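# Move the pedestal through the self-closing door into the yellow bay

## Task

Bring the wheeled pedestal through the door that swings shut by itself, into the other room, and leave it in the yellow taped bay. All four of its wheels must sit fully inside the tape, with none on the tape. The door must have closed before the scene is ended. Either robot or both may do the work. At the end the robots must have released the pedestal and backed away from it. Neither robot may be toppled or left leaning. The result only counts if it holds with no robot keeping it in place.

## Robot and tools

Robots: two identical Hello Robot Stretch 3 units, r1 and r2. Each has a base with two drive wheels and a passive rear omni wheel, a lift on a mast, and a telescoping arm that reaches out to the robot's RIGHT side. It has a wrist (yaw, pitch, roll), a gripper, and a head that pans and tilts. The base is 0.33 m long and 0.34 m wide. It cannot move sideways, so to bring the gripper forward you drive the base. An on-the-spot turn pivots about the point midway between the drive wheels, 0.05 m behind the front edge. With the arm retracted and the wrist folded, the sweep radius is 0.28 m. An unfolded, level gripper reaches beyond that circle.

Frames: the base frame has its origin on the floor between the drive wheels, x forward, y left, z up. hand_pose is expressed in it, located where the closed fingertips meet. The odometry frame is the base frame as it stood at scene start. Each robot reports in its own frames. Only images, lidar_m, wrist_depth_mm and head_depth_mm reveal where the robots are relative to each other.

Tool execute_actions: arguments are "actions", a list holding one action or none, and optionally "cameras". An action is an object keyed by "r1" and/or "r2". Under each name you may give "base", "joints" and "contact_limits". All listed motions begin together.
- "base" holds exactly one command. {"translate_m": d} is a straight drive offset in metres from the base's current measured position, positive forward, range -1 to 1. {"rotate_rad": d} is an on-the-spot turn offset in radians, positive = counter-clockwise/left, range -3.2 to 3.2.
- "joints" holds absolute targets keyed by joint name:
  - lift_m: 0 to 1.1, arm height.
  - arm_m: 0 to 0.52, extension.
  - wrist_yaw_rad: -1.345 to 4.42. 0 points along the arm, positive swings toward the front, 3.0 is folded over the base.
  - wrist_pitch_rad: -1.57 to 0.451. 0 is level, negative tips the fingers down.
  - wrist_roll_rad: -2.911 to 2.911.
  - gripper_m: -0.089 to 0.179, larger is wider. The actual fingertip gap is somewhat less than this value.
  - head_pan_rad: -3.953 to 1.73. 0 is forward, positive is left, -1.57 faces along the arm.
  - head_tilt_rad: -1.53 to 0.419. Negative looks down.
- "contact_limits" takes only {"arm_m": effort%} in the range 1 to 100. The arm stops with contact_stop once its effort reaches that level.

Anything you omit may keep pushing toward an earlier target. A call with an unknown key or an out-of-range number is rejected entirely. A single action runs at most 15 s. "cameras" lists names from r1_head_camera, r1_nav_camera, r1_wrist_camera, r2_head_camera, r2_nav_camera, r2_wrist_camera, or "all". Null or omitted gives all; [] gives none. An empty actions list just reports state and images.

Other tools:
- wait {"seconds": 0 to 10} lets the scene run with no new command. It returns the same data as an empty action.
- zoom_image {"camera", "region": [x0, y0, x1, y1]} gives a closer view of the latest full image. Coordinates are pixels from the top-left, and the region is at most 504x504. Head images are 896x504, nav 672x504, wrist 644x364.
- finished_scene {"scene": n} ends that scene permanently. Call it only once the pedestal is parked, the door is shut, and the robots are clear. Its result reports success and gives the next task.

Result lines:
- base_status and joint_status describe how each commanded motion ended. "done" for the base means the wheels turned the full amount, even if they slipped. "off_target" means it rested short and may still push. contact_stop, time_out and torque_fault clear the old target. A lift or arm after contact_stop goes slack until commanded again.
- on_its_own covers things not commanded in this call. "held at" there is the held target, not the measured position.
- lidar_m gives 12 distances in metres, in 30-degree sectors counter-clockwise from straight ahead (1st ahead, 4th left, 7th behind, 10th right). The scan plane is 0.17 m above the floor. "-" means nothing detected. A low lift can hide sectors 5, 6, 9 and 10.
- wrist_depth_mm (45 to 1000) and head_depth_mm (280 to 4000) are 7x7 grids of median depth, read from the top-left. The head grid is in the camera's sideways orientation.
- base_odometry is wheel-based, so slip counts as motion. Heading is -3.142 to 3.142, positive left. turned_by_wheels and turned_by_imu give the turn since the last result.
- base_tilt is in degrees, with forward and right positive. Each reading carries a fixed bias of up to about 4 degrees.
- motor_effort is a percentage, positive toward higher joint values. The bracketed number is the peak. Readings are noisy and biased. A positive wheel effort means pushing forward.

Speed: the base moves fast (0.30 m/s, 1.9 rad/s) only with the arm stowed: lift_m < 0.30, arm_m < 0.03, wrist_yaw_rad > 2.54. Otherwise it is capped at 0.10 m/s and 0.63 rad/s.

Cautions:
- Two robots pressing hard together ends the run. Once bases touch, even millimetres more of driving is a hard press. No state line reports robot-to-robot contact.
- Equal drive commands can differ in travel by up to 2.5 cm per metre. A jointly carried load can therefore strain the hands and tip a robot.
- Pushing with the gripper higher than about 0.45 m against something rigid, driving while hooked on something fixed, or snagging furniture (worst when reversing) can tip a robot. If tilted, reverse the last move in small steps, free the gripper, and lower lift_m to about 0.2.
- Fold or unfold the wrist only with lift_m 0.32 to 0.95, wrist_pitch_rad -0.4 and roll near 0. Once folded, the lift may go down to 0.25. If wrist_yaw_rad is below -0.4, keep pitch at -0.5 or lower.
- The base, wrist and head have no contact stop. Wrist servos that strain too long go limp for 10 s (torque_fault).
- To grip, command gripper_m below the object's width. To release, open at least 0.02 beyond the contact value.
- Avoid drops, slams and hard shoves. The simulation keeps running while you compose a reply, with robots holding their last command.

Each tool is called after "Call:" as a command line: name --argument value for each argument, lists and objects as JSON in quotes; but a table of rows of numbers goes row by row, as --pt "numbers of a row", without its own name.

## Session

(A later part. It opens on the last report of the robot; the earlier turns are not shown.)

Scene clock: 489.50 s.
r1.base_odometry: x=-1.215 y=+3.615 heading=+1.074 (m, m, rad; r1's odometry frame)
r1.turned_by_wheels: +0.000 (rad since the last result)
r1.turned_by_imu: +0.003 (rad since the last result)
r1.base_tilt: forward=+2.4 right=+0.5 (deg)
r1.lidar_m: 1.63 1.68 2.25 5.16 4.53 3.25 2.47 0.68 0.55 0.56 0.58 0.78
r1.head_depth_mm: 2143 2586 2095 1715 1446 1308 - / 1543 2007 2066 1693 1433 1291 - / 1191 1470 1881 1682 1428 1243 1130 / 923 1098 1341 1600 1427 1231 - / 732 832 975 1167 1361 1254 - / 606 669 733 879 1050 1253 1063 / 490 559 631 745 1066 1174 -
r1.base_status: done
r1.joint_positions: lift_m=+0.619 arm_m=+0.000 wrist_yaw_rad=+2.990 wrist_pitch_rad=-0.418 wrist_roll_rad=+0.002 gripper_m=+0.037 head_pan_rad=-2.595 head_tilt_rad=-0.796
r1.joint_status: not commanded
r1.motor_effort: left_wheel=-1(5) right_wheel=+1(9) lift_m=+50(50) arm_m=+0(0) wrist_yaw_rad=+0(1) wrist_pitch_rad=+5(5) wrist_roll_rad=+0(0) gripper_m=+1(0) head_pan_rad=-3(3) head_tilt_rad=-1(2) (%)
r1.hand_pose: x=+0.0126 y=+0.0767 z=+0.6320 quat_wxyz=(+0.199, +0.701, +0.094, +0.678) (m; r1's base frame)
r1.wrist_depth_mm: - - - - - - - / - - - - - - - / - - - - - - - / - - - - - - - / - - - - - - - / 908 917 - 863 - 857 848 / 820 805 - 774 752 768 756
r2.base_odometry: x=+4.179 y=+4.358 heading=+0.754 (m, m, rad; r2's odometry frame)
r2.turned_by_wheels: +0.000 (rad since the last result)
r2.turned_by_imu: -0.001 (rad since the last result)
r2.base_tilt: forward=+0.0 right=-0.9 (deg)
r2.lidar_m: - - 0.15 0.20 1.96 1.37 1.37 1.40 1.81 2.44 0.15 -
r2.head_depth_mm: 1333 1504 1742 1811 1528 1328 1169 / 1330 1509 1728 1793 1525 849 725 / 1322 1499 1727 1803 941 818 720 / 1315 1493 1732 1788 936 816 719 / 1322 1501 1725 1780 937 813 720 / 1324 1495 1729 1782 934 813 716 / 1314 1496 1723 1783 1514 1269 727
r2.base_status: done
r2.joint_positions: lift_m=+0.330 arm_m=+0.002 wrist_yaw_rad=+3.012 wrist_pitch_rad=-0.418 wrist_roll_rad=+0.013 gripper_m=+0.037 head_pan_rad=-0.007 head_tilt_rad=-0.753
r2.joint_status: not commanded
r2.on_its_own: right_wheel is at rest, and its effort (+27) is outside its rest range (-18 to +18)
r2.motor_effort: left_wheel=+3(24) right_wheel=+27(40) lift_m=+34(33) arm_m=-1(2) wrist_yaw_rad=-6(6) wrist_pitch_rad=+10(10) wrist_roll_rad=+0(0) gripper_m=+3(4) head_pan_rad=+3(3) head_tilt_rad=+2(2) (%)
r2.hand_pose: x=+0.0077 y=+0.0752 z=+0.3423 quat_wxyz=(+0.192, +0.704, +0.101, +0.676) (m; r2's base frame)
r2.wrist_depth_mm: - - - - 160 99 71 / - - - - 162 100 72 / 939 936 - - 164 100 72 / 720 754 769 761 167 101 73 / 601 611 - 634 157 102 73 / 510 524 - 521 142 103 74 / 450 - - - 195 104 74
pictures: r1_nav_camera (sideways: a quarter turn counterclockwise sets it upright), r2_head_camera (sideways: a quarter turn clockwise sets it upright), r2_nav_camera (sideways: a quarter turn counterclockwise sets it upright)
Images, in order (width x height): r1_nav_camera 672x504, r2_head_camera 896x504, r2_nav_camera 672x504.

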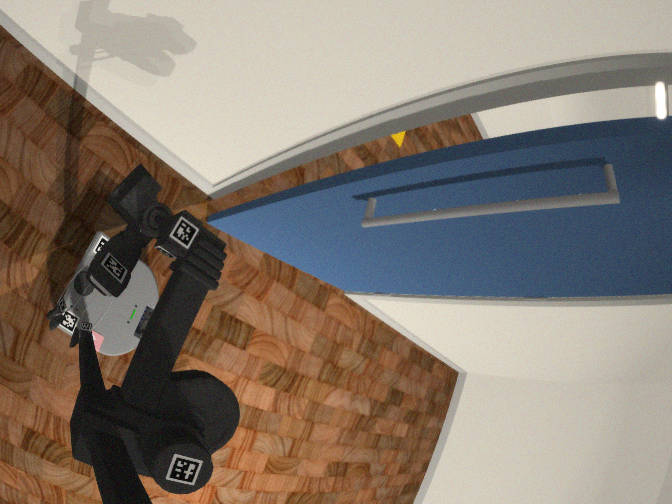

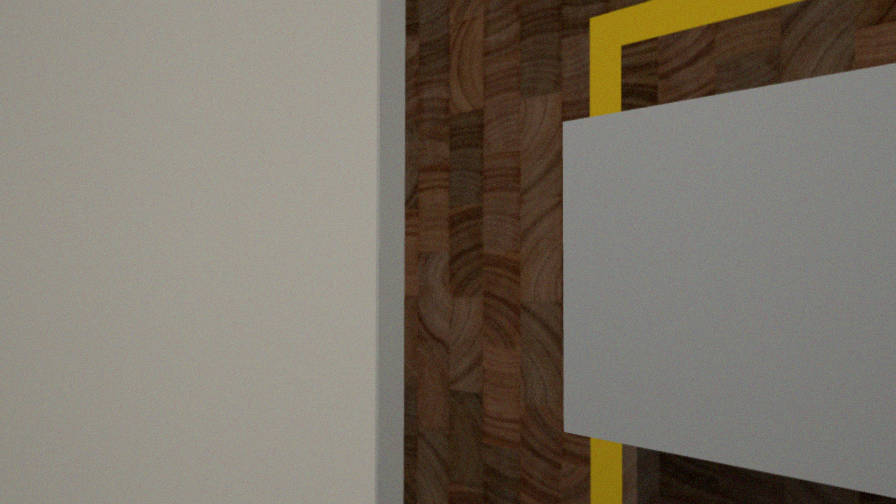

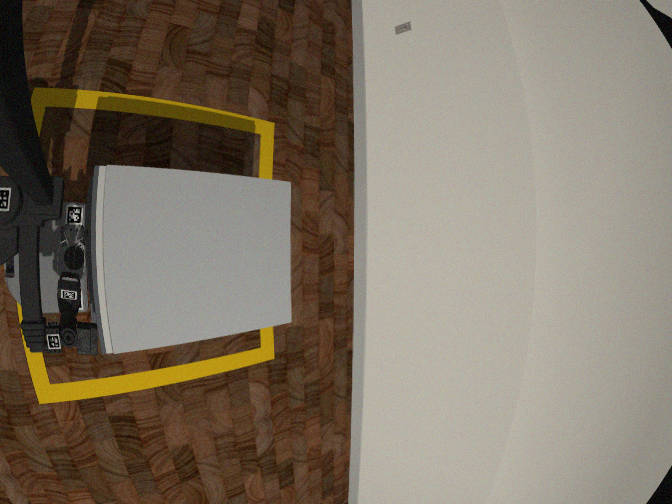

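Call:
execute_actions --actions '[{"r1":{"base":{"translate_m":0.3}},"r2":{"base":{"translate_m":-0.45},"joints":{"head_tilt_rad":-1.0}}}]'

Scene clock: 497.27 s.
r1.base_odometry: x=-1.072 y=+3.879 heading=+1.074 (m, m, rad; r1's odometry frame)
r1.turned_by_wheels: +0.000 (rad since the last result)
r1.turned_by_imu: +0.003 (rad since the last result)
r1.base_tilt: forward=+2.4 right=+0.5 (deg)
r1.lidar_m: 1.33 1.37 1.84 4.71 4.94 3.54 2.42 0.79 0.58 0.55 0.57 0.77
r1.head_depth_mm: 2113 2596 2087 1721 1453 1308 - / 1513 1989 2072 1697 1442 1287 - / 1175 1456 1855 1699 1431 1237 1132 / 967 1130 1375 1601 1418 1232 - / 796 907 1097 1328 1402 1252 - / 702 788 894 1051 1261 1266 1071 / 619 686 774 881 1024 1169 -
r1.base_status: done
r1.joint_positions: lift_m=+0.619 arm_m=+0.000 wrist_yaw_rad=+2.990 wrist_pitch_rad=-0.418 wrist_roll_rad=+0.002 gripper_m=+0.037 head_pan_rad=-2.595 head_tilt_rad=-0.796
r1.joint_status: not commanded
r1.motor_effort: left_wheel=-2(5) right_wheel=+1(5) lift_m=+51(50) arm_m=-1(0) wrist_yaw_rad=+0(1) wrist_pitch_rad=+5(5) wrist_roll_rad=+0(0) gripper_m=+0(1) head_pan_rad=-3(3) head_tilt_rad=-1(2) (%)
r1.hand_pose: x=+0.0126 y=+0.0767 z=+0.6320 quat_wxyz=(+0.199, +0.701, +0.094, +0.678) (m; r1's base frame)
r1.wrist_depth_mm: - - - - - - - / - - - - - - - / - - - - - - - / - - - - - - - / - - - - - - - / 921 932 - 879 - 860 867 / 832 795 - 757 762 748 752
r2.base_odometry: x=+3.851 y=+4.049 heading=+0.754 (m, m, rad; r2's odometry frame)
r2.turned_by_wheels: +0.000 (rad since the last result)
r2.turned_by_imu: -0.001 (rad since the last result)
r2.base_tilt: forward=+0.0 right=-0.9 (deg)
r2.lidar_m: 0.51 0.53 2.45 2.33 1.29 0.94 0.95 0.98 1.19 2.45 2.52 0.54
r2.head_depth_mm: 1932 1897 1657 1488 1336 1222 1113 / 1923 1893 1613 1033 1338 1218 1114 / 1932 1162 1022 944 1284 1215 1118 / 1926 1169 1019 937 1273 1207 1120 / 1914 1166 1019 933 1269 1213 1118 / 1903 1843 1052 952 1314 1206 1114 / 1930 1884 1649 1472 1326 1203 1109
r2.base_status: done
r2.joint_positions: lift_m=+0.330 arm_m=+0.002 wrist_yaw_rad=+3.007 wrist_pitch_rad=-0.418 wrist_roll_rad=+0.013 gripper_m=+0.037 head_pan_rad=-0.007 head_tilt_rad=-0.988
r2.joint_status: all done
r2.motor_effort: left_wheel=+0(3) right_wheel=-1(20) lift_m=+33(33) arm_m=+0(0) wrist_yaw_rad=-2(7) wrist_pitch_rad=+10(10) wrist_roll_rad=+0(0) gripper_m=+0(4) head_pan_rad=+3(4) head_tilt_rad=-8(35) (%)
r2.hand_pose: x=+0.0088 y=+0.0750 z=+0.3423 quat_wxyz=(+0.194, +0.704, +0.099, +0.676) (m; r2's base frame)
r2.wrist_depth_mm: - - - - - - - / - - - - - - - / 903 933 - - - - - / 744 756 777 784 816 831 847 / 595 612 - 639 668 673 692 / 517 526 - 542 557 559 562 / 453 - - - 465 481 484
pictures: r1_head_camera (sideways: a quarter turn clockwise sets it upright), r1_nav_camera (sideways: a quarter turn counterclockwise sets it upright), r1_wrist_camera, r2_head_camera (sideways: a quarter turn clockwise sets it upright), r2_nav_camera (sideways: a quarter turn counterclockwise sets it upright), r2_wrist_camera
Images, in order (width x height): r1_head_camera 896x504, r1_nav_camera 672x504, r1_wrist_camera 644x364, r2_head_camera 896x504, r2_nav_camera 672x504, r2_wrist_camera 644x364.

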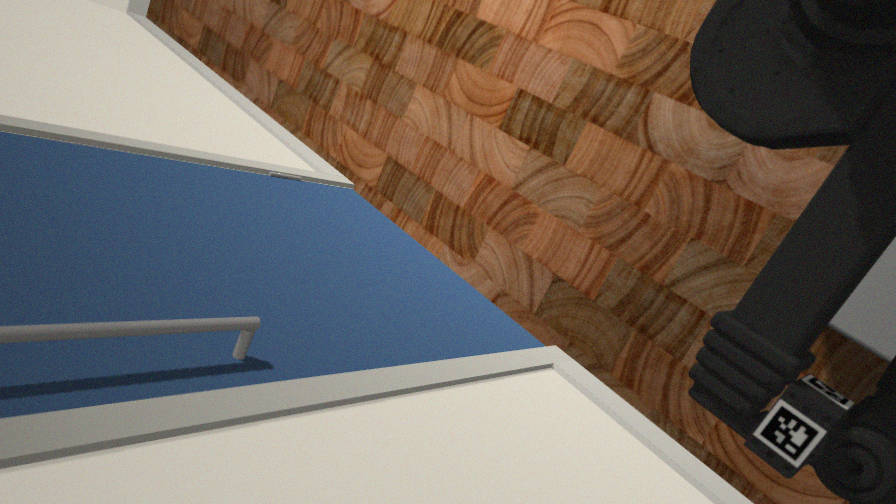

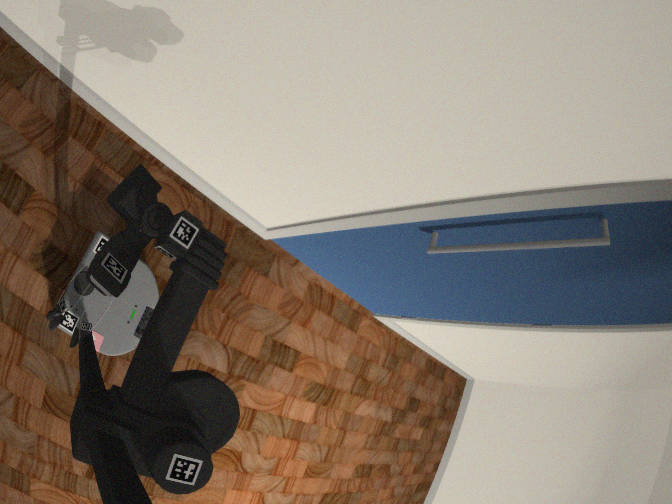

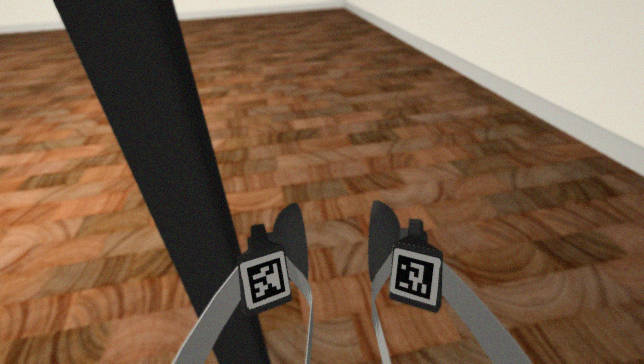

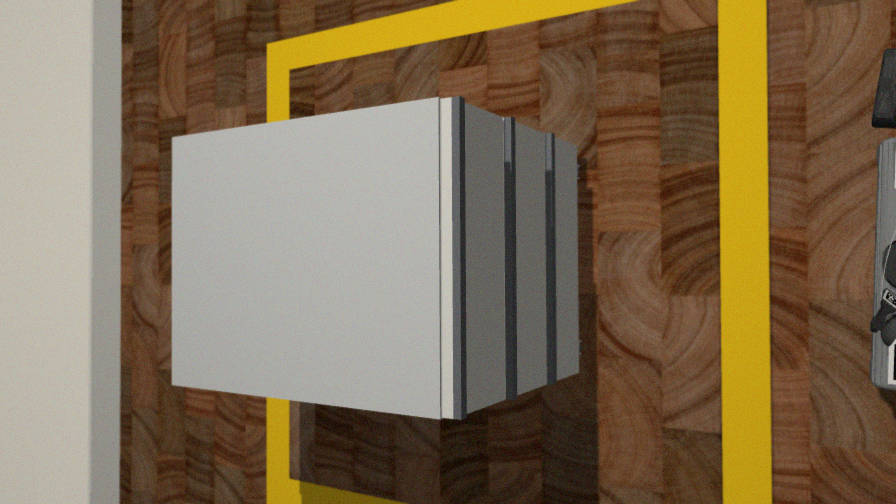

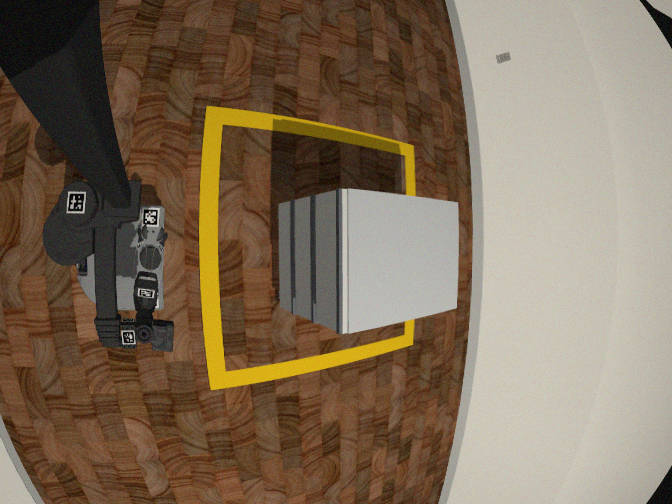

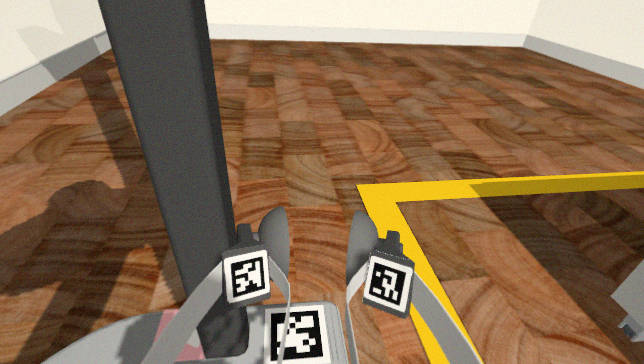

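Call:
execute_actions --actions '[]' --cameras '["r1_head_camera","r1_nav_camera"]'

Scene clock: 498.87 s.
r1.base_odometry: x=-1.072 y=+3.879 heading=+1.074 (m, m, rad; r1's odometry frame)
r1.turned_by_wheels: +0.000 (rad since the last result)
r1.turned_by_imu: +0.000 (rad since the last result)
r1.base_tilt: forward=+2.4 right=+0.5 (deg)
r1.lidar_m: 1.33 1.37 1.85 4.74 4.95 3.54 2.42 0.79 0.58 0.55 0.57 0.77
r1.head_depth_mm: 2098 2587 2100 1709 1452 1308 - / 1513 2008 2082 1688 1436 1291 - / 1177 1441 1848 1698 1428 1249 1134 / 967 1142 1385 1610 1416 1232 - / 798 911 1087 1327 1398 1246 - / 702 787 901 1051 1257 1259 1072 / 620 688 775 882 1024 1168 -
r1.base_status: done
r1.joint_positions: lift_m=+0.619 arm_m=+0.000 wrist_yaw_rad=+2.990 wrist_pitch_rad=-0.418 wrist_roll_rad=+0.002 gripper_m=+0.037 head_pan_rad=-2.595 head_tilt_rad=-0.796
r1.joint_status: not commanded
r1.motor_effort: left_wheel=-1(5) right_wheel=+1(5) lift_m=+51(50) arm_m=+0(0) wrist_yaw_rad=+0(1) wrist_pitch_rad=+5(5) wrist_roll_rad=+0(0) gripper_m=+1(1) head_pan_rad=-3(3) head_tilt_rad=-1(2) (%)
r1.hand_pose: x=+0.0126 y=+0.0767 z=+0.6320 quat_wxyz=(+0.199, +0.701, +0.094, +0.678) (m; r1's base frame)
r1.wrist_depth_mm: - - - - - - - / - - - - - - - / - - - - - - - / - - - - - - - / - - - - - - - / 940 926 - 879 - 876 874 / 783 798 - 755 765 764 746
r2.base_odometry: x=+3.851 y=+4.049 heading=+0.754 (m, m, rad; r2's odometry frame)
r2.turned_by_wheels: +0.000 (rad since the last result)
r2.turned_by_imu: +0.000 (rad since the last result)
r2.base_tilt: forward=+0.0 right=-0.8 (deg)
r2.lidar_m: 0.51 0.53 2.44 2.33 1.29 0.94 0.95 0.97 1.19 2.46 2.52 0.54
r2.head_depth_mm: 1929 1917 1675 1489 1338 1216 1118 / 1917 1903 1595 1038 1333 1210 1114 / 1922 1164 1023 942 1280 1215 1123 / 1929 1165 1016 940 1273 1219 1120 / 1915 1158 1018 936 1274 1213 1115 / 1930 1852 1055 950 1307 1210 1113 / 1933 1886 1644 1472 1323 1212 1104
r2.base_status: done
r2.joint_positions: lift_m=+0.330 arm_m=+0.002 wrist_yaw_rad=+3.007 wrist_pitch_rad=-0.418 wrist_roll_rad=+0.013 gripper_m=+0.037 head_pan_rad=-0.007 head_tilt_rad=-0.988
r2.joint_status: all done
r2.motor_effort: left_wheel=+0(3) right_wheel=-1(20) lift_m=+33(33) arm_m=+0(0) wrist_yaw_rad=-2(7) wrist_pitch_rad=+10(10) wrist_roll_rad=+1(0) gripper_m=+0(4) head_pan_rad=+4(4) head_tilt_rad=-8(35) (%)
r2.hand_pose: x=+0.0088 y=+0.0750 z=+0.3423 quat_wxyz=(+0.194, +0.704, +0.099, +0.676) (m; r2's base frame)
r2.wrist_depth_mm: - - - - - - - / - - - - - - - / 940 931 - - - - - / 739 740 783 794 792 830 884 / 602 613 - 641 664 671 692 / 505 521 - 536 555 563 569 / 453 - - - 466 485 490
pictures: r1_head_camera (sideways: a quarter turn clockwise sets it upright), r1_nav_camera (sideways: a quarter turn counterclockwise sets it upright)
Images, in order (width x height): r1_head_camera 896x504, r1_nav_camera 672x504.

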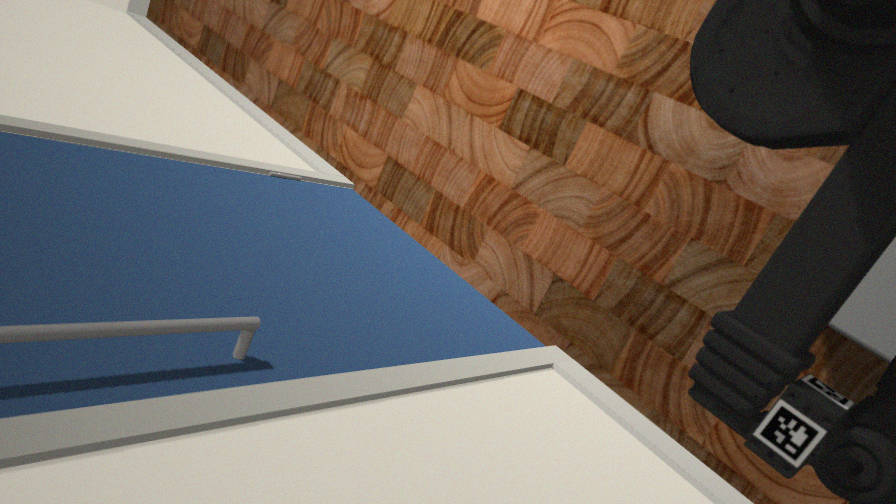

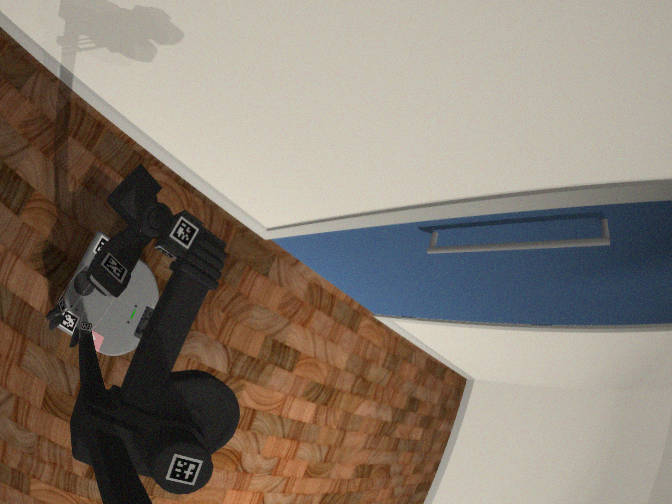

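Call:
finished_scene --scene 1

The scene is finished: the task was done.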